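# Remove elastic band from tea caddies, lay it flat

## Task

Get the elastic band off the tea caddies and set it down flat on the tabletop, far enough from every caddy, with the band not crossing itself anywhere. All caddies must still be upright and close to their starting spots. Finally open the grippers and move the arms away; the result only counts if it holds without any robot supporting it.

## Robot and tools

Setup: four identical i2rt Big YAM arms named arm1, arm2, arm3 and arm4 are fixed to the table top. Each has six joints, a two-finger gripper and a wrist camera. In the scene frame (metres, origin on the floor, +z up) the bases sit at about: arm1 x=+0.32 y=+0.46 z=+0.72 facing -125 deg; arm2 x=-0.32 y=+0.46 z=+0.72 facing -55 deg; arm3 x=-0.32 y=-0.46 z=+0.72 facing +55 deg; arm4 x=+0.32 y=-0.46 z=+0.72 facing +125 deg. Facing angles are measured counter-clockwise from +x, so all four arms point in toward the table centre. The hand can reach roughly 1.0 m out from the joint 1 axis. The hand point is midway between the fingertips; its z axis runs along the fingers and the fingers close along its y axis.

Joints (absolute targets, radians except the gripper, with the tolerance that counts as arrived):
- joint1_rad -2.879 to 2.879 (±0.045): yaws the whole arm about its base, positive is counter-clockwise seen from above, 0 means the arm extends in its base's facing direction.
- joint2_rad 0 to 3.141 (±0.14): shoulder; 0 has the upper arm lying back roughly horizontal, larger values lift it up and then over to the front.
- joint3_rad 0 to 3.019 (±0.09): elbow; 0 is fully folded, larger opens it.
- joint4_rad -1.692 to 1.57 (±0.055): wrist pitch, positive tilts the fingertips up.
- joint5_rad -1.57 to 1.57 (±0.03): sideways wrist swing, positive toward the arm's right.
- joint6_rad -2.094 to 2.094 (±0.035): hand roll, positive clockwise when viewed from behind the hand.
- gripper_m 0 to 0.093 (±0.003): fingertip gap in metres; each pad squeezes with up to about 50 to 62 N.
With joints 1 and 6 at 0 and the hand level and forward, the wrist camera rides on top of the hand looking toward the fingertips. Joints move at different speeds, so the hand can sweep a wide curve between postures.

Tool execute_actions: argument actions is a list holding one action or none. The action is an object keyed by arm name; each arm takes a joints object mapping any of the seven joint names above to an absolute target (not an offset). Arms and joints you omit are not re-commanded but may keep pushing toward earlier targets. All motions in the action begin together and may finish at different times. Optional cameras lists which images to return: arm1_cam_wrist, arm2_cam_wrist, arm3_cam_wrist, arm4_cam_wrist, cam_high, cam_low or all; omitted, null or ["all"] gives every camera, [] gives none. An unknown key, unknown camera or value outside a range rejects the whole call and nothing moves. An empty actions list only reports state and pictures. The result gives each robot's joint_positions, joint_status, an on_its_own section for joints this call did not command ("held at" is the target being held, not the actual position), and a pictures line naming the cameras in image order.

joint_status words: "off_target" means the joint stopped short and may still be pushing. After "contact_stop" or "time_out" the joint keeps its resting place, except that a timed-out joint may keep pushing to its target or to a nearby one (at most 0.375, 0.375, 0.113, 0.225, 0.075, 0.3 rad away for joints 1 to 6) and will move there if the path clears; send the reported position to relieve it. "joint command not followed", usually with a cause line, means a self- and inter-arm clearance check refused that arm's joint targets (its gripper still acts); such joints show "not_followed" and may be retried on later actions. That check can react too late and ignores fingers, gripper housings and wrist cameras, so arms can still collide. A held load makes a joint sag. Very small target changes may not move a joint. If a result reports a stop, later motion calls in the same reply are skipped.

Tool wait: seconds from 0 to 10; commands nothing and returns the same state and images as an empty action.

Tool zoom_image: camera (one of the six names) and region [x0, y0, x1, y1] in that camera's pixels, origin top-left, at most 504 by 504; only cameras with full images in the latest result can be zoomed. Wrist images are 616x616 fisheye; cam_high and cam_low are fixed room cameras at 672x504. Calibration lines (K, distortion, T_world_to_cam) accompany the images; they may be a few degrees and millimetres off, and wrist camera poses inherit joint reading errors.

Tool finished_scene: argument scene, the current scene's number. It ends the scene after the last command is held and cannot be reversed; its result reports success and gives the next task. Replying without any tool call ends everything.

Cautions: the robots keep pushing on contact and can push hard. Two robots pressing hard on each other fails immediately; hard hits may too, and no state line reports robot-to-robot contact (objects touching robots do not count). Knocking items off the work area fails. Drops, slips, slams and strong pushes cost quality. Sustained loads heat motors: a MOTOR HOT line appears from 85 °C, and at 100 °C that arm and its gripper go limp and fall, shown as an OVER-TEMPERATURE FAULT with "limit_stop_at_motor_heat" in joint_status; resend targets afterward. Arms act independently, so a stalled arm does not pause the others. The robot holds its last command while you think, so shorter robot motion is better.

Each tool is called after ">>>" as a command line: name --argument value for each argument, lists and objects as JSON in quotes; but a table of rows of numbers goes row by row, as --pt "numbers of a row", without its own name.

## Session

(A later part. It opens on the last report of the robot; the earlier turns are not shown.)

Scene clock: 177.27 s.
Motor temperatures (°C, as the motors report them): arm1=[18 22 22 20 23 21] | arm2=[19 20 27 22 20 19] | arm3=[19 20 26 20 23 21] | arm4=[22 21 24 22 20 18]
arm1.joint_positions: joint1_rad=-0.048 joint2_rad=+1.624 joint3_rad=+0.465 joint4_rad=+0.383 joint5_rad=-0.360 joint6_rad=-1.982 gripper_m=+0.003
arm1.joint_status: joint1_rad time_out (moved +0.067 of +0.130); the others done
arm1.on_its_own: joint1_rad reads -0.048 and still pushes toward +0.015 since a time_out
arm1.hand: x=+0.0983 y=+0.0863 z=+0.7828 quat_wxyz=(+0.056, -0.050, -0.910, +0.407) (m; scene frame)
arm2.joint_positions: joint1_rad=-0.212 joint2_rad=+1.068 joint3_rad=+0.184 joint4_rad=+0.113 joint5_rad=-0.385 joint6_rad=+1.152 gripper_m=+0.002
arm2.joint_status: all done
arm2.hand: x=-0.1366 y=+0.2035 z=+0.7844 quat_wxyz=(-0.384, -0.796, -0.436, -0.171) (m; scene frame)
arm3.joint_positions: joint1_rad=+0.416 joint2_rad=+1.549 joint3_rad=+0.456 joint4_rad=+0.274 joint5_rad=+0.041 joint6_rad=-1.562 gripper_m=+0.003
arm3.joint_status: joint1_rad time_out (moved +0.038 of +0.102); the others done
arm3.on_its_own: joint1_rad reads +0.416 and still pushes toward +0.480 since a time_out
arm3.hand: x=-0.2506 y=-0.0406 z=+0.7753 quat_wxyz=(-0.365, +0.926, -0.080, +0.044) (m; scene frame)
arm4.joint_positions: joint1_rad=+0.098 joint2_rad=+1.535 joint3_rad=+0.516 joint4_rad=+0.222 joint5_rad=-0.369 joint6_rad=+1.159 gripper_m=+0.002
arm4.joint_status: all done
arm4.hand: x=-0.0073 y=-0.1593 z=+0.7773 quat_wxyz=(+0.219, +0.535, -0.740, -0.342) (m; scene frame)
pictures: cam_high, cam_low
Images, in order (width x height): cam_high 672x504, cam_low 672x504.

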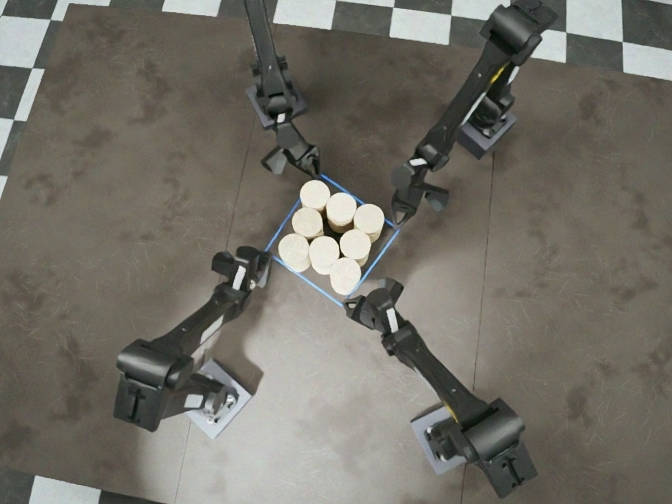

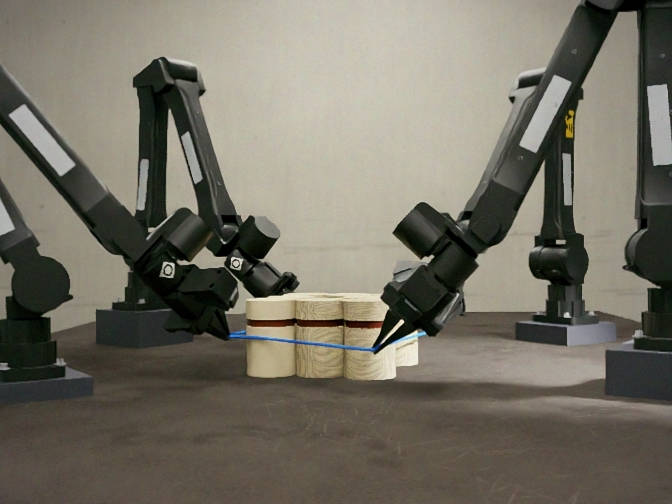

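>>> execute_actions --actions '[{"arm1":{"joints":{"joint2_rad":1.56,"joint3_rad":0.31,"joint4_rad":0.37}},"arm2":{"joints":{"joint1_rad":-0.335,"joint2_rad":0.89,"joint3_rad":0.066,"joint4_rad":-0.06}},"arm3":{"joints":{"joint2_rad":1.47,"joint3_rad":0.325,"joint4_rad":0.26}},"arm4":{"joints":{"joint1_rad":0.06,"joint2_rad":1.455,"joint3_rad":0.385,"joint4_rad":0.187}}}]' --cameras '["cam_high","cam_low"]'

>>> zoom_image --camera "cam_high" --region '[230,140,440,340]'

Scene clock: 189.83 s.
Motor temperatures (°C, as the motors report them): arm1=[18 22 21 20 24 21] | arm2=[19 20 26 21 20 19] | arm3=[19 20 26 20 25 21] | arm4=[22 21 23 22 21 18]
arm1.joint_positions: joint1_rad=-0.048 joint2_rad=+1.538 joint3_rad=+0.381 joint4_rad=+0.414 joint5_rad=-0.348 joint6_rad=-1.982 gripper_m=+0.003
arm1.joint_status: all done
arm1.on_its_own: joint1_rad reads -0.048 and still pushes toward +0.015 since a time_out
arm1.hand: x=+0.1130 y=+0.1078 z=+0.7943 quat_wxyz=(+0.069, -0.049, -0.905, +0.416) (m; scene frame)
arm2.joint_positions: joint1_rad=-0.326 joint2_rad=+0.875 joint3_rad=+0.140 joint4_rad=+0.008 joint5_rad=-0.397 joint6_rad=+1.152 gripper_m=+0.002
arm2.joint_status: joint4_rad time_out (moved -0.106 of -0.173); the others done
arm2.on_its_own: joint4_rad reads +0.008 and still pushes toward -0.060 since a time_out
arm2.hand: x=-0.1709 y=+0.2046 z=+0.8012 quat_wxyz=(-0.412, -0.808, -0.393, -0.152) (m; scene frame)
arm3.joint_positions: joint1_rad=+0.416 joint2_rad=+1.458 joint3_rad=+0.372 joint4_rad=+0.291 joint5_rad=+0.049 joint6_rad=-1.562 gripper_m=+0.003
arm3.joint_status: all done
arm3.on_its_own: joint1_rad reads +0.416 and still pushes toward +0.480 since a time_out
arm3.hand: x=-0.2534 y=-0.0690 z=+0.7841 quat_wxyz=(-0.376, +0.922, -0.081, +0.048) (m; scene frame)
arm4.joint_positions: joint1_rad=+0.038 joint2_rad=+1.443 joint3_rad=+0.447 joint4_rad=+0.231 joint5_rad=-0.372 joint6_rad=+1.159 gripper_m=+0.002
arm4.joint_status: all done
arm4.hand: x=+0.0245 y=-0.1586 z=+0.7907 quat_wxyz=(+0.210, +0.512, -0.749, -0.363) (m; scene frame)
pictures: cam_high, cam_low
Images, in order (width x height): cam_high 672x504, cam_low 672x504.

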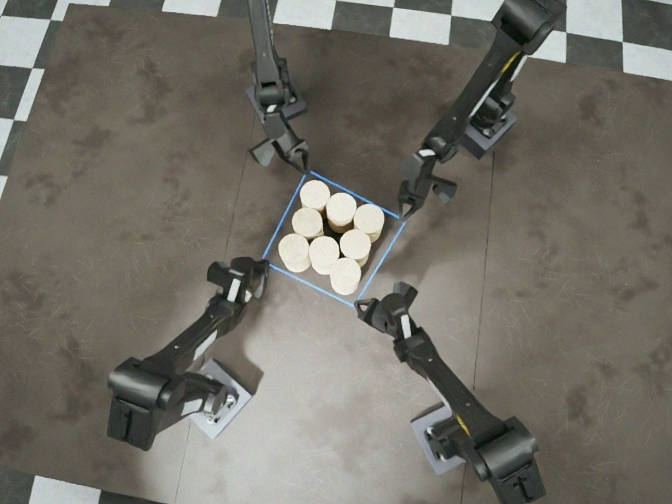

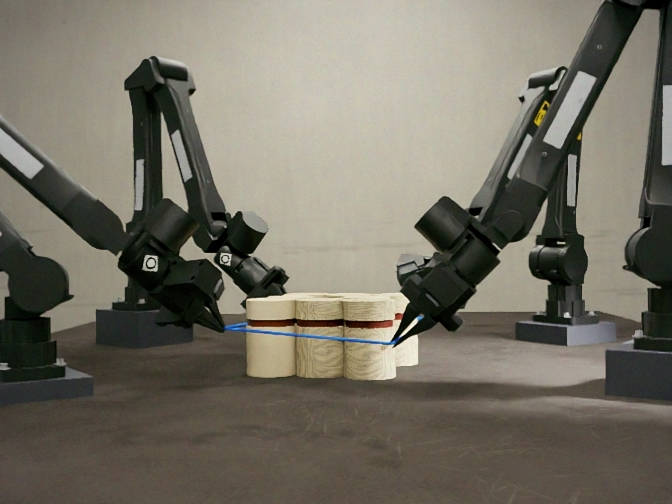

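Region (230, 140, 440, 340) of cam_high's 672x504 image, scaled by 2.400, with more detail than that image has; it fills the top 480 rows of this view, and the rest is white.

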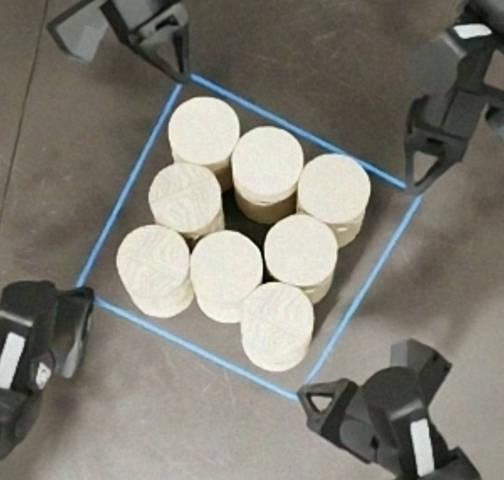

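>>> execute_actions --actions '[{"arm1":{"joints":{"joint2_rad":1.27,"joint3_rad":0.335,"joint4_rad":0.06}},"arm2":{"joints":{"joint2_rad":0.615,"joint3_rad":0.19,"joint4_rad":-0.445}},"arm3":{"joints":{"joint2_rad":1.225,"joint3_rad":0.385,"joint4_rad":-0.035}},"arm4":{"joints":{"joint2_rad":1.24,"joint3_rad":0.445,"joint4_rad":-0.08}}}]' --cameras '["cam_high"]'

>>> zoom_image --camera "cam_high" --region '[230,140,440,340]'

Scene clock: 203.30 s.
Motor temperatures (°C, as the motors report them): arm1=[18 21 21 20 27 21] | arm2=[19 20 26 22 20 19] | arm3=[19 20 25 20 27 21] | arm4=[22 20 23 22 21 18]
arm1.joint_positions: joint1_rad=-0.048 joint2_rad=+1.255 joint3_rad=+0.399 joint4_rad=+0.124 joint5_rad=-0.342 joint6_rad=-1.982 gripper_m=+0.003
arm1.joint_status: joint4_rad time_out (moved -0.289 of -0.354); the others done
arm1.on_its_own: joint1_rad reads -0.048 and still pushes toward +0.015 since a time_out; joint4_rad reads +0.124 and still pushes toward +0.060 since a time_out
arm1.hand: x=+0.1183 y=+0.1155 z=+0.8579 quat_wxyz=(+0.075, -0.049, -0.903, +0.419) (m; scene frame)
arm2.joint_positions: joint1_rad=-0.326 joint2_rad=+0.609 joint3_rad=+0.223 joint4_rad=-0.360 joint5_rad=-0.401 joint6_rad=+1.152 gripper_m=+0.002
arm2.joint_status: joint4_rad time_out (moved -0.367 of -0.453); the others done
arm2.on_its_own: joint4_rad reads -0.360 and still pushes toward -0.445 since a time_out
arm2.hand: x=-0.1739 y=+0.2182 z=+0.8487 quat_wxyz=(-0.404, -0.811, -0.393, -0.155) (m; scene frame)
arm3.joint_positions: joint1_rad=+0.416 joint2_rad=+1.213 joint3_rad=+0.415 joint4_rad=+0.025 joint5_rad=+0.050 joint6_rad=-1.562 gripper_m=+0.003
arm3.joint_status: joint4_rad time_out (moved -0.266 of -0.326); the others done
arm3.on_its_own: joint1_rad reads +0.416 and still pushes toward +0.480 since a time_out; joint4_rad reads +0.025 and still pushes toward -0.035 since a time_out
arm3.hand: x=-0.2534 y=-0.0701 z=+0.8473 quat_wxyz=(-0.386, +0.918, -0.081, +0.049) (m; scene frame)
arm4.joint_positions: joint1_rad=+0.038 joint2_rad=+1.232 joint3_rad=+0.490 joint4_rad=-0.003 joint5_rad=-0.371 joint6_rad=+1.159 gripper_m=+0.002
arm4.joint_status: joint4_rad time_out (moved -0.234 of -0.311); the others done
arm4.on_its_own: joint4_rad reads -0.003 and still pushes toward -0.080 since a time_out
arm4.hand: x=+0.0266 y=-0.1613 z=+0.8521 quat_wxyz=(+0.210, +0.512, -0.745, -0.372) (m; scene frame)
pictures: cam_high
Images, in order (width x height): cam_high 672x504.

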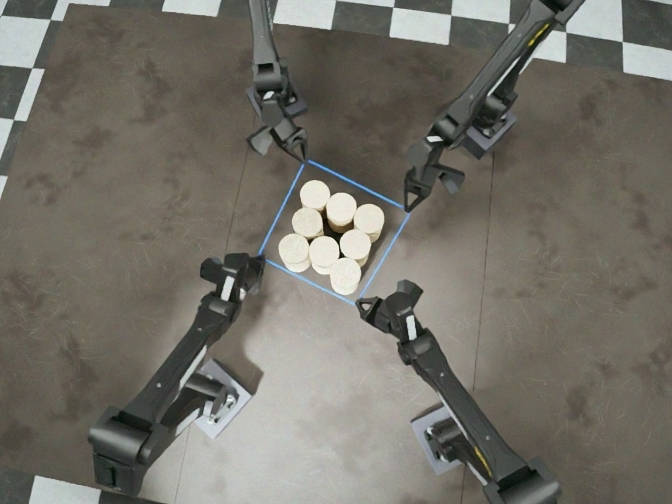

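Region (230, 140, 440, 340) of cam_high's 672x504 image, scaled by 2.400, with more detail than that image has; it fills the top 480 rows of this view, and the rest is white.

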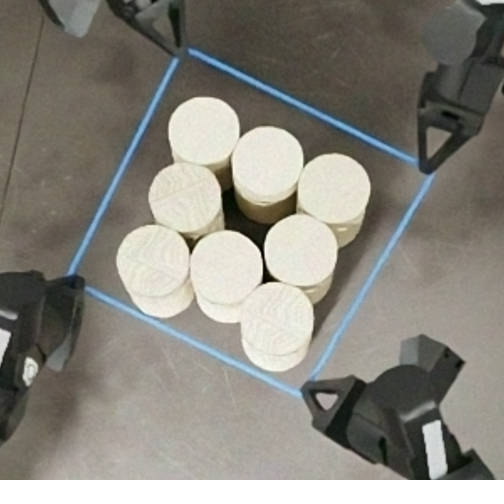

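>>> execute_actions --actions '[{"arm1":{"joints":{"joint1_rad":-0.05,"joint2_rad":1.06,"joint3_rad":0.52,"joint4_rad":-0.27}},"arm2":{"joints":{"joint2_rad":0.60,"joint3_rad":0.47,"joint4_rad":-0.66}},"arm3":{"joints":{"joint1_rad":0.36,"joint2_rad":1.08,"joint3_rad":0.59,"joint4_rad":-0.32}},"arm4":{"joints":{"joint2_rad":1.09,"joint3_rad":0.65,"joint4_rad":-0.36}}}]' --cameras '[]'

>>> execute_actions --actions '[{"arm1":{"joints":{"joint1_rad":0.2,"joint2_rad":1.0,"joint3_rad":0.547,"joint4_rad":-0.38,"joint5_rad":-0.2,"joint6_rad":-1.75}},"arm2":{"joints":{"joint1_rad":-0.08,"joint2_rad":1.0,"joint3_rad":0.74,"joint4_rad":-0.56,"joint5_rad":-0.2,"joint6_rad":1.35}},"arm3":{"joints":{"joint1_rad":0.0,"joint2_rad":1.15,"joint3_rad":0.69,"joint4_rad":-0.35}},"arm4":{"joints":{"joint1_rad":-0.22,"joint2_rad":0.9,"joint3_rad":0.59,"joint4_rad":-0.52,"joint5_rad":-0.2,"joint6_rad":1.35}}}]' --cameras '["cam_high","cam_low"]'

Scene clock: 216.53 s.
Motor temperatures (°C, as the motors report them): arm1=[18 21 21 20 29 21] | arm2=[19 20 28 22 20 19] | arm3=[19 20 26 20 28 21] | arm4=[22 20 24 22 22 18]
arm1.joint_positions: joint1_rad=-0.102 joint2_rad=+1.054 joint3_rad=+0.548 joint4_rad=-0.214 joint5_rad=-0.357 joint6_rad=-1.982 gripper_m=+0.003
arm1.joint_status: joint1_rad time_out (moved -0.054 of -0.002); joint4_rad time_out (moved -0.338 of -0.394); the others done
arm1.on_its_own: joint1_rad reads -0.102 and still pushes toward -0.050 since a time_out; joint4_rad reads -0.214 and still pushes toward -0.270 since a time_out
arm1.hand: x=+0.0954 y=+0.1168 z=+0.9456 quat_wxyz=(+0.083, -0.068, -0.899, +0.425) (m; scene frame)
arm2.joint_positions: joint1_rad=-0.326 joint2_rad=+0.602 joint3_rad=+0.466 joint4_rad=-0.607 joint5_rad=-0.406 joint6_rad=+1.152 gripper_m=+0.002
arm2.joint_status: all done
arm2.hand: x=-0.1656 y=+0.1971 z=+0.9397 quat_wxyz=(-0.405, -0.810, -0.394, -0.157) (m; scene frame)
arm3.joint_positions: joint1_rad=+0.332 joint2_rad=+1.075 joint3_rad=+0.595 joint4_rad=-0.281 joint5_rad=+0.029 joint6_rad=-1.562 gripper_m=+0.003
arm3.joint_status: all done
arm3.hand: x=-0.2192 y=-0.0540 z=+0.9335 quat_wxyz=(-0.391, +0.912, -0.115, +0.056) (m; scene frame)
arm4.joint_positions: joint1_rad=+0.038 joint2_rad=+1.094 joint3_rad=+0.661 joint4_rad=-0.304 joint5_rad=-0.370 joint6_rad=+1.159 gripper_m=+0.002
arm4.joint_status: joint4_rad time_out (moved -0.301 of -0.357); the others done
arm4.on_its_own: joint4_rad reads -0.304 and still pushes toward -0.360 since a time_out
arm4.hand: x=+0.0178 y=-0.1491 z=+0.9393 quat_wxyz=(+0.210, +0.511, -0.744, -0.376) (m; scene frame)
pictures: none
No camera images: the call's "cameras" was empty. Leave "cameras" out to get every camera's image.

not run: a stop came earlier in this reply.

>>> execute_actions --actions '[{"arm1":{"joints":{"joint1_rad":0.18,"joint2_rad":1.0,"joint3_rad":0.547,"joint4_rad":-0.36,"joint5_rad":-0.2,"joint6_rad":-1.75}},"arm2":{"joints":{"joint1_rad":-0.08,"joint2_rad":1.0,"joint3_rad":0.74,"joint4_rad":-0.56,"joint5_rad":-0.2,"joint6_rad":1.35}},"arm3":{"joints":{"joint1_rad":0.0,"joint2_rad":1.15,"joint3_rad":0.69,"joint4_rad":-0.35}},"arm4":{"joints":{"joint1_rad":-0.22,"joint2_rad":0.92,"joint3_rad":0.60,"joint4_rad":-0.5,"joint5_rad":-0.2,"joint6_rad":1.35}}}]' --cameras '["cam_high"]'

>>> execute_actions --actions '[{"arm1":{"joints":{"joint1_rad":0.42,"joint2_rad":0.984,"joint3_rad":0.547,"joint4_rad":-0.413,"joint5_rad":0,"joint6_rad":-1.57}},"arm2":{"joints":{"joint1_rad":0.09,"joint2_rad":1.331,"joint3_rad":0.96,"joint4_rad":-0.453,"joint5_rad":0,"joint6_rad":1.57}},"arm3":{"joints":{"joint1_rad":-0.32,"joint2_rad":1.257,"joint3_rad":0.785,"joint4_rad":-0.36}},"arm4":{"joints":{"joint1_rad":-0.44,"joint2_rad":0.746,"joint3_rad":0.53,"joint4_rad":-0.64,"joint5_rad":0,"joint6_rad":1.57}}}]' --cameras '["cam_high","cam_low"]'

Scene clock: 228.20 s.
Motor temperatures (°C, as the motors report them): arm1=[18 21 22 20 28 21] | arm2=[19 20 30 22 20 19] | arm3=[19 20 28 19 27 21] | arm4=[22 20 25 22 22 18]
arm1.joint_positions: joint1_rad=+0.142 joint2_rad=+1.003 joint3_rad=+0.560 joint4_rad=-0.336 joint5_rad=-0.178 joint6_rad=-1.757 gripper_m=+0.003
arm1.joint_status: all done
arm1.hand: x=+0.1634 y=+0.0959 z=+0.9442 quat_wxyz=(+0.050, -0.102, -0.916, +0.385) (m; scene frame)
arm2.joint_positions: joint1_rad=-0.066 joint2_rad=+1.010 joint3_rad=+0.715 joint4_rad=-0.540 joint5_rad=-0.213 joint6_rad=+1.336 gripper_m=+0.002
arm2.joint_status: all done
arm2.hand: x=-0.0720 y=+0.1368 z=+0.9435 quat_wxyz=(-0.337, -0.840, -0.397, -0.151) (m; scene frame)
arm3.joint_positions: joint1_rad=-0.005 joint2_rad=+1.137 joint3_rad=+0.678 joint4_rad=-0.317 joint5_rad=+0.010 joint6_rad=-1.562 gripper_m=+0.003
arm3.joint_status: all done
arm3.hand: x=-0.0805 y=-0.0881 z=+0.9448 quat_wxyz=(-0.372, +0.883, -0.264, +0.111) (m; scene frame)
arm4.joint_positions: joint1_rad=-0.206 joint2_rad=+0.918 joint3_rad=+0.607 joint4_rad=-0.474 joint5_rad=-0.210 joint6_rad=+1.341 gripper_m=+0.002
arm4.joint_status: all done
arm4.hand: x=+0.1438 y=-0.1201 z=+0.9438 quat_wxyz=(+0.125, +0.317, -0.864, -0.371) (m; scene frame)
pictures: cam_high
Images, in order (width x height): cam_high 672x504.

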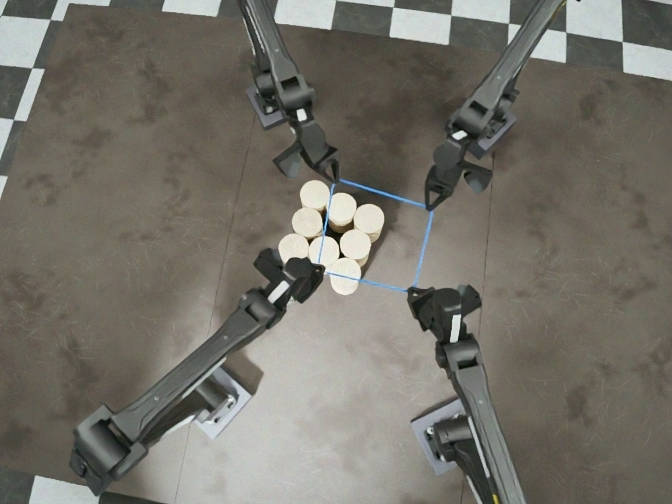

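Scene clock: 229.40 s.
Motor temperatures (°C, as the motors report them): arm1=[18 21 22 20 28 21] | arm2=[19 20 30 22 20 19] | arm3=[19 20 28 19 26 21] | arm4=[22 20 25 22 22 18]
arm1.joint_positions: joint1_rad=+0.411 joint2_rad=+0.993 joint3_rad=+0.560 joint4_rad=-0.389 joint5_rad=+0.005 joint6_rad=-1.576 gripper_m=+0.003
arm1.joint_status: all done
arm1.hand: x=+0.2362 y=+0.0816 z=+0.9370 quat_wxyz=(+0.043, -0.098, -0.927, +0.359) (m; scene frame)
arm2.joint_positions: joint1_rad=+0.101 joint2_rad=+1.340 joint3_rad=+0.933 joint4_rad=-0.440 joint5_rad=-0.005 joint6_rad=+1.551 gripper_m=+0.002
arm2.joint_status: all done
arm2.hand: x=+0.0246 y=+0.0770 z=+0.9257 quat_wxyz=(-0.332, -0.870, -0.344, -0.121) (m; scene frame)
arm3.joint_positions: joint1_rad=-0.311 joint2_rad=+1.247 joint3_rad=+0.772 joint4_rad=-0.331 joint5_rad=-0.005 joint6_rad=-1.563 gripper_m=+0.003
arm3.joint_status: all done
arm3.hand: x=+0.0443 y=-0.1542 z=+0.9423 quat_wxyz=(-0.340, +0.839, -0.395, +0.154) (m; scene frame)
arm4.joint_positions: joint1_rad=-0.419 joint2_rad=+0.742 joint3_rad=+0.536 joint4_rad=-0.616 joint5_rad=-0.021 joint6_rad=+1.557 gripper_m=+0.002
arm4.joint_status: all done
arm4.hand: x=+0.2602 y=-0.1350 z=+0.9381 quat_wxyz=(+0.037, +0.090, -0.927, -0.363) (m; scene frame)
pictures: cam_high, cam_low
Images, in order (width x height): cam_high 672x504, cam_low 672x504.

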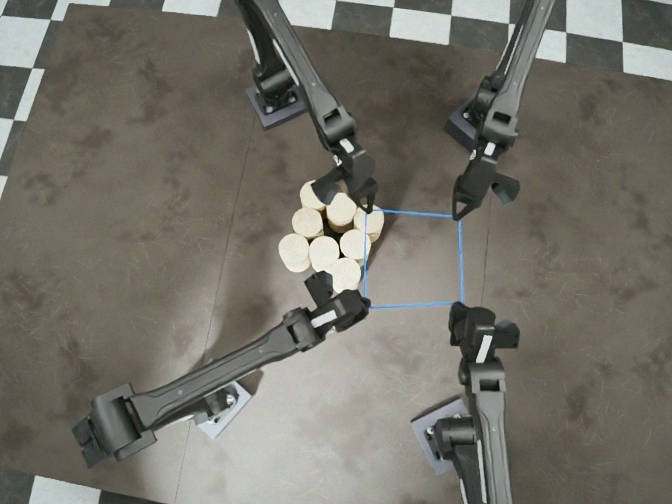

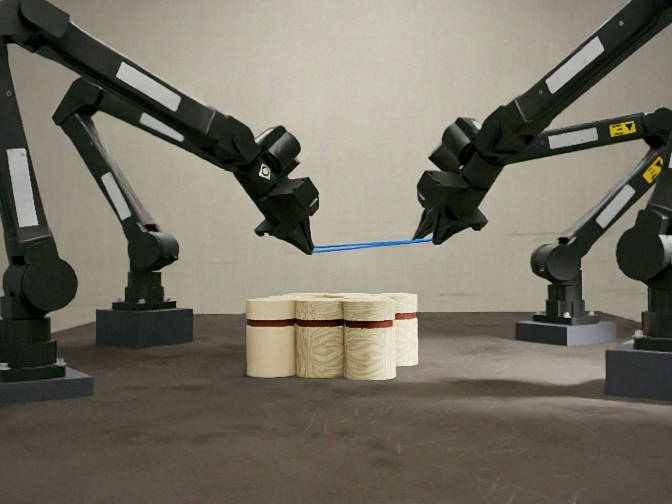

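>>> execute_actions --actions '[{"arm1":{"joints":{"joint1_rad":0.67,"joint2_rad":1.03,"joint4_rad":-0.35}},"arm2":{"joints":{"joint1_rad":0.26,"joint2_rad":1.57,"joint3_rad":1.2,"joint4_rad":-0.445}},"arm3":{"joints":{"joint1_rad":-0.42,"joint2_rad":1.53,"joint3_rad":1.055,"joint4_rad":-0.35}},"arm4":{"joints":{"joint1_rad":-0.68,"joint2_rad":0.82,"joint4_rad":-0.55}}}]' --cameras '[]'

>>> execute_actions --actions '[{"arm1":{"joints":{"joint1_rad":0.995,"joint2_rad":1.135,"joint4_rad":-0.255}},"arm2":{"joints":{"joint1_rad":0.37,"joint2_rad":1.807,"joint3_rad":1.45,"joint4_rad":-0.45}},"arm3":{"joints":{"joint1_rad":-0.483,"joint2_rad":1.805,"joint3_rad":1.33,"joint4_rad":-0.35}},"arm4":{"joints":{"joint1_rad":-0.978,"joint2_rad":0.951,"joint3_rad":0.54,"joint4_rad":-0.42}}}]' --cameras '["cam_high","cam_low"]'

Scene clock: 239.77 s.
Motor temperatures (°C, as the motors report them): arm1=[18 21 23 20 26 21] | arm2=[19 21 32 21 20 19] | arm3=[19 20 30 19 25 21] | arm4=[22 20 26 22 21 18]
arm1.joint_positions: joint1_rad=+0.671 joint2_rad=+1.020 joint3_rad=+0.552 joint4_rad=-0.356 joint5_rad=+0.003 joint6_rad=-1.576 gripper_m=+0.003
arm1.joint_status: all done
arm1.hand: x=+0.3368 y=+0.0695 z=+0.9281 quat_wxyz=(-0.006, +0.023, -0.933, +0.360) (m; scene frame)
arm2.joint_positions: joint1_rad=+0.260 joint2_rad=+1.575 joint3_rad=+1.153 joint4_rad=-0.437 joint5_rad=+0.003 joint6_rad=+1.553 gripper_m=+0.002
arm2.joint_status: all done
arm2.hand: x=+0.1464 y=+0.0812 z=+0.9117 quat_wxyz=(-0.317, -0.843, -0.411, -0.141) (m; scene frame)
arm3.joint_positions: joint1_rad=-0.408 joint2_rad=+1.517 joint3_rad=+1.026 joint4_rad=-0.331 joint5_rad=-0.007 joint6_rad=-1.564 gripper_m=+0.003
arm3.joint_status: all done
arm3.hand: x=+0.1528 y=-0.1355 z=+0.9347 quat_wxyz=(-0.326, +0.822, -0.436, +0.166) (m; scene frame)
arm4.joint_positions: joint1_rad=-0.672 joint2_rad=+0.822 joint3_rad=+0.531 joint4_rad=-0.566 joint5_rad=-0.010 joint6_rad=+1.559 gripper_m=+0.002
arm4.joint_status: all done
arm4.hand: x=+0.3461 y=-0.1200 z=+0.9186 quat_wxyz=(-0.013, -0.030, -0.937, -0.348) (m; scene frame)
pictures: none
No camera images: the call's "cameras" was empty. Leave "cameras" out to get every camera's image.

Scene clock: 240.93 s.
Motor temperatures (°C, as the motors report them): arm1=[18 21 23 20 26 21] | arm2=[19 21 32 21 20 19] | arm3=[19 20 30 19 25 21] | arm4=[22 20 26 22 21 18]
arm1.joint_positions: joint1_rad=+0.983 joint2_rad=+1.133 joint3_rad=+0.550 joint4_rad=-0.258 joint5_rad=+0.008 joint6_rad=-1.575 gripper_m=+0.003
arm1.joint_status: all done
arm1.hand: x=+0.4603 y=+0.0784 z=+0.9005 quat_wxyz=(-0.060, +0.166, -0.921, +0.347) (m; scene frame)
arm2.joint_positions: joint1_rad=+0.376 joint2_rad=+1.812 joint3_rad=+1.399 joint4_rad=-0.438 joint5_rad=+0.001 joint6_rad=+1.554 gripper_m=+0.002
arm2.joint_status: all done
arm2.hand: x=+0.2627 y=+0.0893 z=+0.8879 quat_wxyz=(-0.311, -0.817, -0.458, -0.161) (m; scene frame)
arm3.joint_positions: joint1_rad=-0.474 joint2_rad=+1.791 joint3_rad=+1.296 joint4_rad=-0.332 joint5_rad=-0.002 joint6_rad=-1.564 gripper_m=+0.003
arm3.joint_status: all done
arm3.hand: x=+0.2595 y=-0.1169 z=+0.9060 quat_wxyz=(-0.317, +0.808, -0.464, +0.178) (m; scene frame)
arm4.joint_positions: joint1_rad=-0.965 joint2_rad=+0.957 joint3_rad=+0.531 joint4_rad=-0.431 joint5_rad=-0.011 joint6_rad=+1.559 gripper_m=+0.002
arm4.joint_status: all done
arm4.hand: x=+0.4532 y=-0.1168 z=+0.8953 quat_wxyz=(-0.064, -0.167, -0.922, -0.343) (m; scene frame)
pictures: cam_high, cam_low
Images, in order (width x height): cam_high 672x504, cam_low 672x504.

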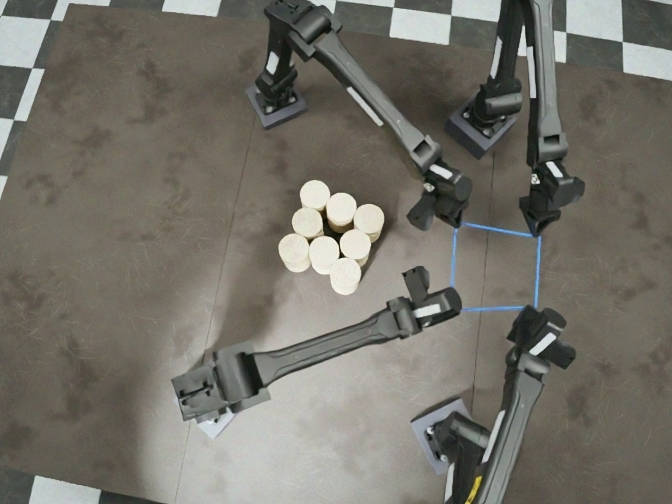

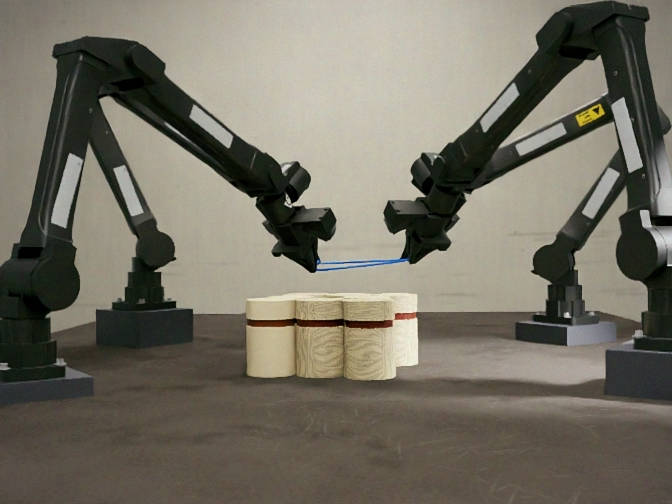

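>>> execute_actions --actions '[{"arm1":{"joints":{"joint2_rad":1.645,"joint3_rad":0.515,"joint4_rad":0.115}},"arm2":{"joints":{"joint1_rad":0.36,"joint2_rad":2.06,"joint4_rad":-0.345}},"arm3":{"joints":{"joint2_rad":2.08,"joint3_rad":1.365,"joint4_rad":-0.33}},"arm4":{"joints":{"joint2_rad":1.445,"joint3_rad":0.436,"joint4_rad":-0.005}}}]' --cameras '["cam_high","cam_low"]'

>>> zoom_image --camera "cam_high" --region '[400,170,600,370]'

Scene clock: 247.70 s.
Motor temperatures (°C, as the motors report them): arm1=[18 21 23 20 25 21] | arm2=[19 22 33 21 20 19] | arm3=[19 21 31 20 24 21] | arm4=[22 20 26 22 21 18]
arm1.joint_positions: joint1_rad=+0.983 joint2_rad=+1.633 joint3_rad=+0.515 joint4_rad=+0.112 joint5_rad=+0.008 joint6_rad=-1.575 gripper_m=+0.003
arm1.joint_status: all done
arm1.hand: x=+0.4623 y=+0.0744 z=+0.7447 quat_wxyz=(-0.046, +0.171, -0.947, +0.270) (m; scene frame)
arm2.joint_positions: joint1_rad=+0.371 joint2_rad=+2.060 joint3_rad=+1.424 joint4_rad=-0.348 joint5_rad=-0.003 joint6_rad=+1.557 gripper_m=+0.002
arm2.joint_status: all done
arm2.hand: x=+0.2710 y=+0.0791 z=+0.7453 quat_wxyz=(-0.255, -0.837, -0.466, -0.133) (m; scene frame)
arm3.joint_positions: joint1_rad=-0.475 joint2_rad=+2.085 joint3_rad=+1.356 joint4_rad=-0.330 joint5_rad=+0.001 joint6_rad=-1.565 gripper_m=+0.003
arm3.joint_status: all done
arm3.hand: x=+0.2594 y=-0.1185 z=+0.7408 quat_wxyz=(-0.220, +0.839, -0.482, +0.125) (m; scene frame)
arm4.joint_positions: joint1_rad=-0.965 joint2_rad=+1.445 joint3_rad=+0.435 joint4_rad=-0.021 joint5_rad=-0.011 joint6_rad=+1.560 gripper_m=+0.002
arm4.joint_status: all done
arm4.hand: x=+0.4548 y=-0.1141 z=+0.7403 quat_wxyz=(-0.048, -0.173, -0.948, -0.262) (m; scene frame)
pictures: cam_high, cam_low
Images, in order (width x height): cam_high 672x504, cam_low 672x504.

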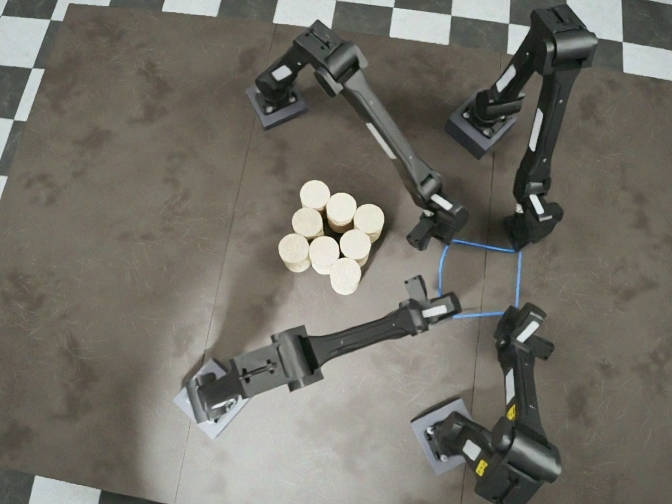

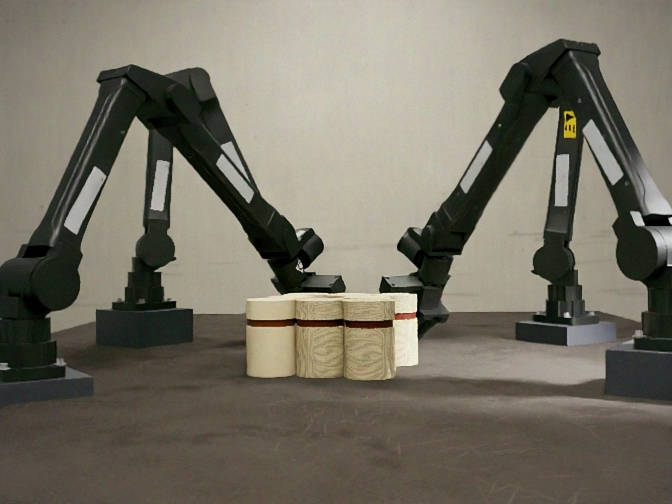

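Region (400, 170, 600, 370) of cam_high's 672x504 image, scaled by 2.520, with more detail than that image has.

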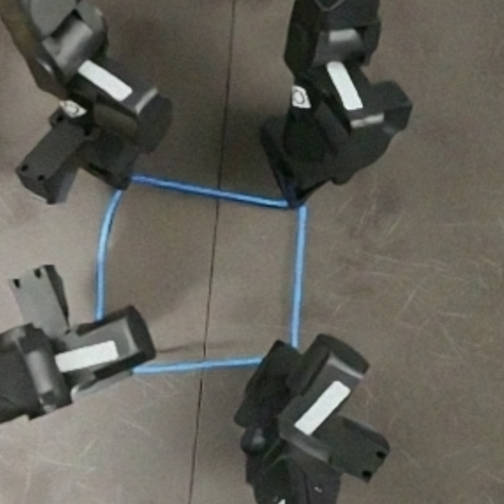

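>>> execute_actions --actions '[{"arm1":{"joints":{"gripper_m":0.025}},"arm2":{"joints":{"gripper_m":0.025}},"arm3":{"joints":{"gripper_m":0.025}},"arm4":{"joints":{"gripper_m":0.025}}}]' --cameras '["cam_high"]'

>>> execute_actions --actions '[{"arm1":{"joints":{"joint2_rad":0.6,"joint4_rad":-0.5}},"arm2":{"joints":{"joint2_rad":0.8,"joint4_rad":-1.2}},"arm3":{"joints":{"joint2_rad":0.8,"joint4_rad":-1.2}},"arm4":{"joints":{"joint2_rad":0.5,"joint4_rad":-0.6}}}]' --cameras '["cam_high","arm1_cam_wrist"]'

Scene clock: 256.63 s.
Motor temperatures (°C, as the motors report them): arm1=[18 21 22 20 25 21] | arm2=[19 23 33 22 20 19] | arm3=[19 22 30 20 23 21] | arm4=[22 20 25 22 21 18]
arm1.joint_positions: joint1_rad=+0.985 joint2_rad=+1.633 joint3_rad=+0.515 joint4_rad=+0.112 joint5_rad=+0.004 joint6_rad=-1.575 gripper_m=+0.025
arm1.joint_status: all done
arm1.hand: x=+0.4636 y=+0.0749 z=+0.7447 quat_wxyz=(-0.048, +0.173, -0.946, +0.269) (m; scene frame)
arm2.joint_positions: joint1_rad=+0.369 joint2_rad=+2.060 joint3_rad=+1.424 joint4_rad=-0.348 joint5_rad=-0.003 joint6_rad=+1.557 gripper_m=+0.025
arm2.joint_status: all done
arm2.hand: x=+0.2701 y=+0.0778 z=+0.7453 quat_wxyz=(-0.255, -0.838, -0.465, -0.133) (m; scene frame)
arm3.joint_positions: joint1_rad=-0.475 joint2_rad=+2.085 joint3_rad=+1.356 joint4_rad=-0.330 joint5_rad=+0.001 joint6_rad=-1.565 gripper_m=+0.025
arm3.joint_status: all done
arm3.hand: x=+0.2595 y=-0.1185 z=+0.7411 quat_wxyz=(-0.220, +0.839, -0.482, +0.125) (m; scene frame)
arm4.joint_positions: joint1_rad=-0.969 joint2_rad=+1.445 joint3_rad=+0.435 joint4_rad=-0.021 joint5_rad=-0.003 joint6_rad=+1.561 gripper_m=+0.025
arm4.joint_status: all done
arm4.hand: x=+0.4575 y=-0.1151 z=+0.7403 quat_wxyz=(-0.052, -0.176, -0.948, -0.261) (m; scene frame)
pictures: cam_high
Images, in order (width x height): cam_high 672x504.

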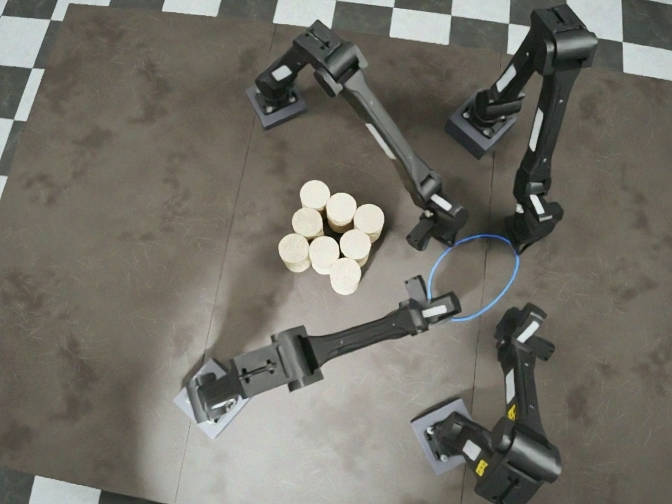

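Scene clock: 258.33 s.
Motor temperatures (°C, as the motors report them): arm1=[18 21 23 20 24 21] | arm2=[19 23 33 22 20 19] | arm3=[19 22 30 20 23 21] | arm4=[22 20 26 22 21 18]
arm1.joint_positions: joint1_rad=+0.985 joint2_rad=+0.599 joint3_rad=+0.515 joint4_rad=-0.492 joint5_rad=+0.004 joint6_rad=-1.575 gripper_m=+0.025
arm1.joint_status: all done
arm1.hand: x=+0.4365 y=+0.1445 z=+1.0265 quat_wxyz=(-0.083, +0.158, -0.867, +0.465) (m; scene frame)
arm2.joint_positions: joint1_rad=+0.369 joint2_rad=+0.793 joint3_rad=+1.426 joint4_rad=-1.191 joint5_rad=-0.002 joint6_rad=+1.557 gripper_m=+0.025
arm2.joint_status: all done
arm2.hand: x=-0.0460 y=+0.2885 z=+1.2896 quat_wxyz=(-0.428, -0.765, -0.426, -0.225) (m; scene frame)
arm3.joint_positions: joint1_rad=-0.475 joint2_rad=+0.796 joint3_rad=+1.355 joint4_rad=-1.185 joint5_rad=+0.001 joint6_rad=-1.565 gripper_m=+0.025
arm3.joint_status: all done
arm3.hand: x=-0.0366 y=-0.2941 z=+1.2901 quat_wxyz=(-0.396, +0.772, -0.444, +0.224) (m; scene frame)
arm4.joint_positions: joint1_rad=-0.969 joint2_rad=+0.499 joint3_rad=+0.435 joint4_rad=-0.589 joint5_rad=-0.003 joint6_rad=+1.561 gripper_m=+0.025
arm4.joint_status: all done
arm4.hand: x=+0.4299 y=-0.1823 z=+0.9579 quat_wxyz=(-0.086, -0.163, -0.882, -0.434) (m; scene frame)
pictures: arm1_cam_wrist, cam_high
camera_calibration (this result's frames):
arm1_cam_wrist: T_world_to_cam=[[0.198975, -0.530051, 0.824291, -0.855172], [-0.924212, 0.178258, 0.337722, 0.0328098], [-0.325947, -0.829017, -0.454411, 0.850118], [0, 0, 0, 1]] pos_world=[0.477574, 0.245629, 1.08013]
Images, in order (width x height): arm1_cam_wrist 616x616, cam_high 672x504.

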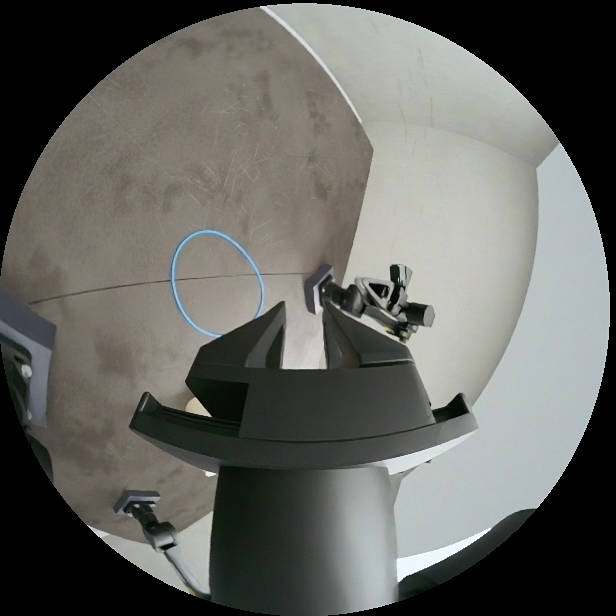

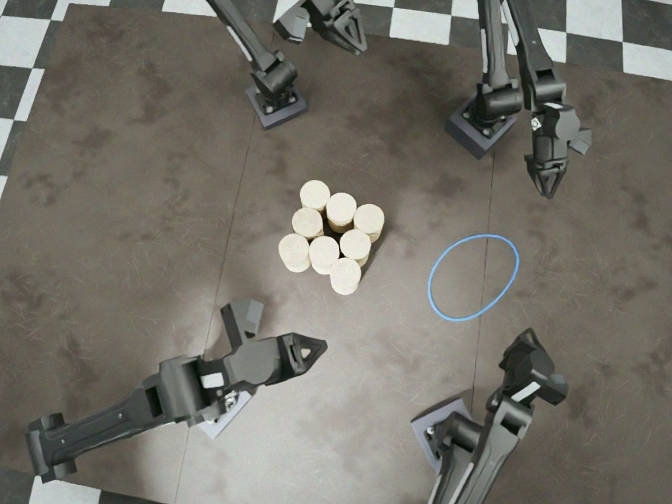

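>>> finished_scene --scene 2

The scene is finished: the task was done.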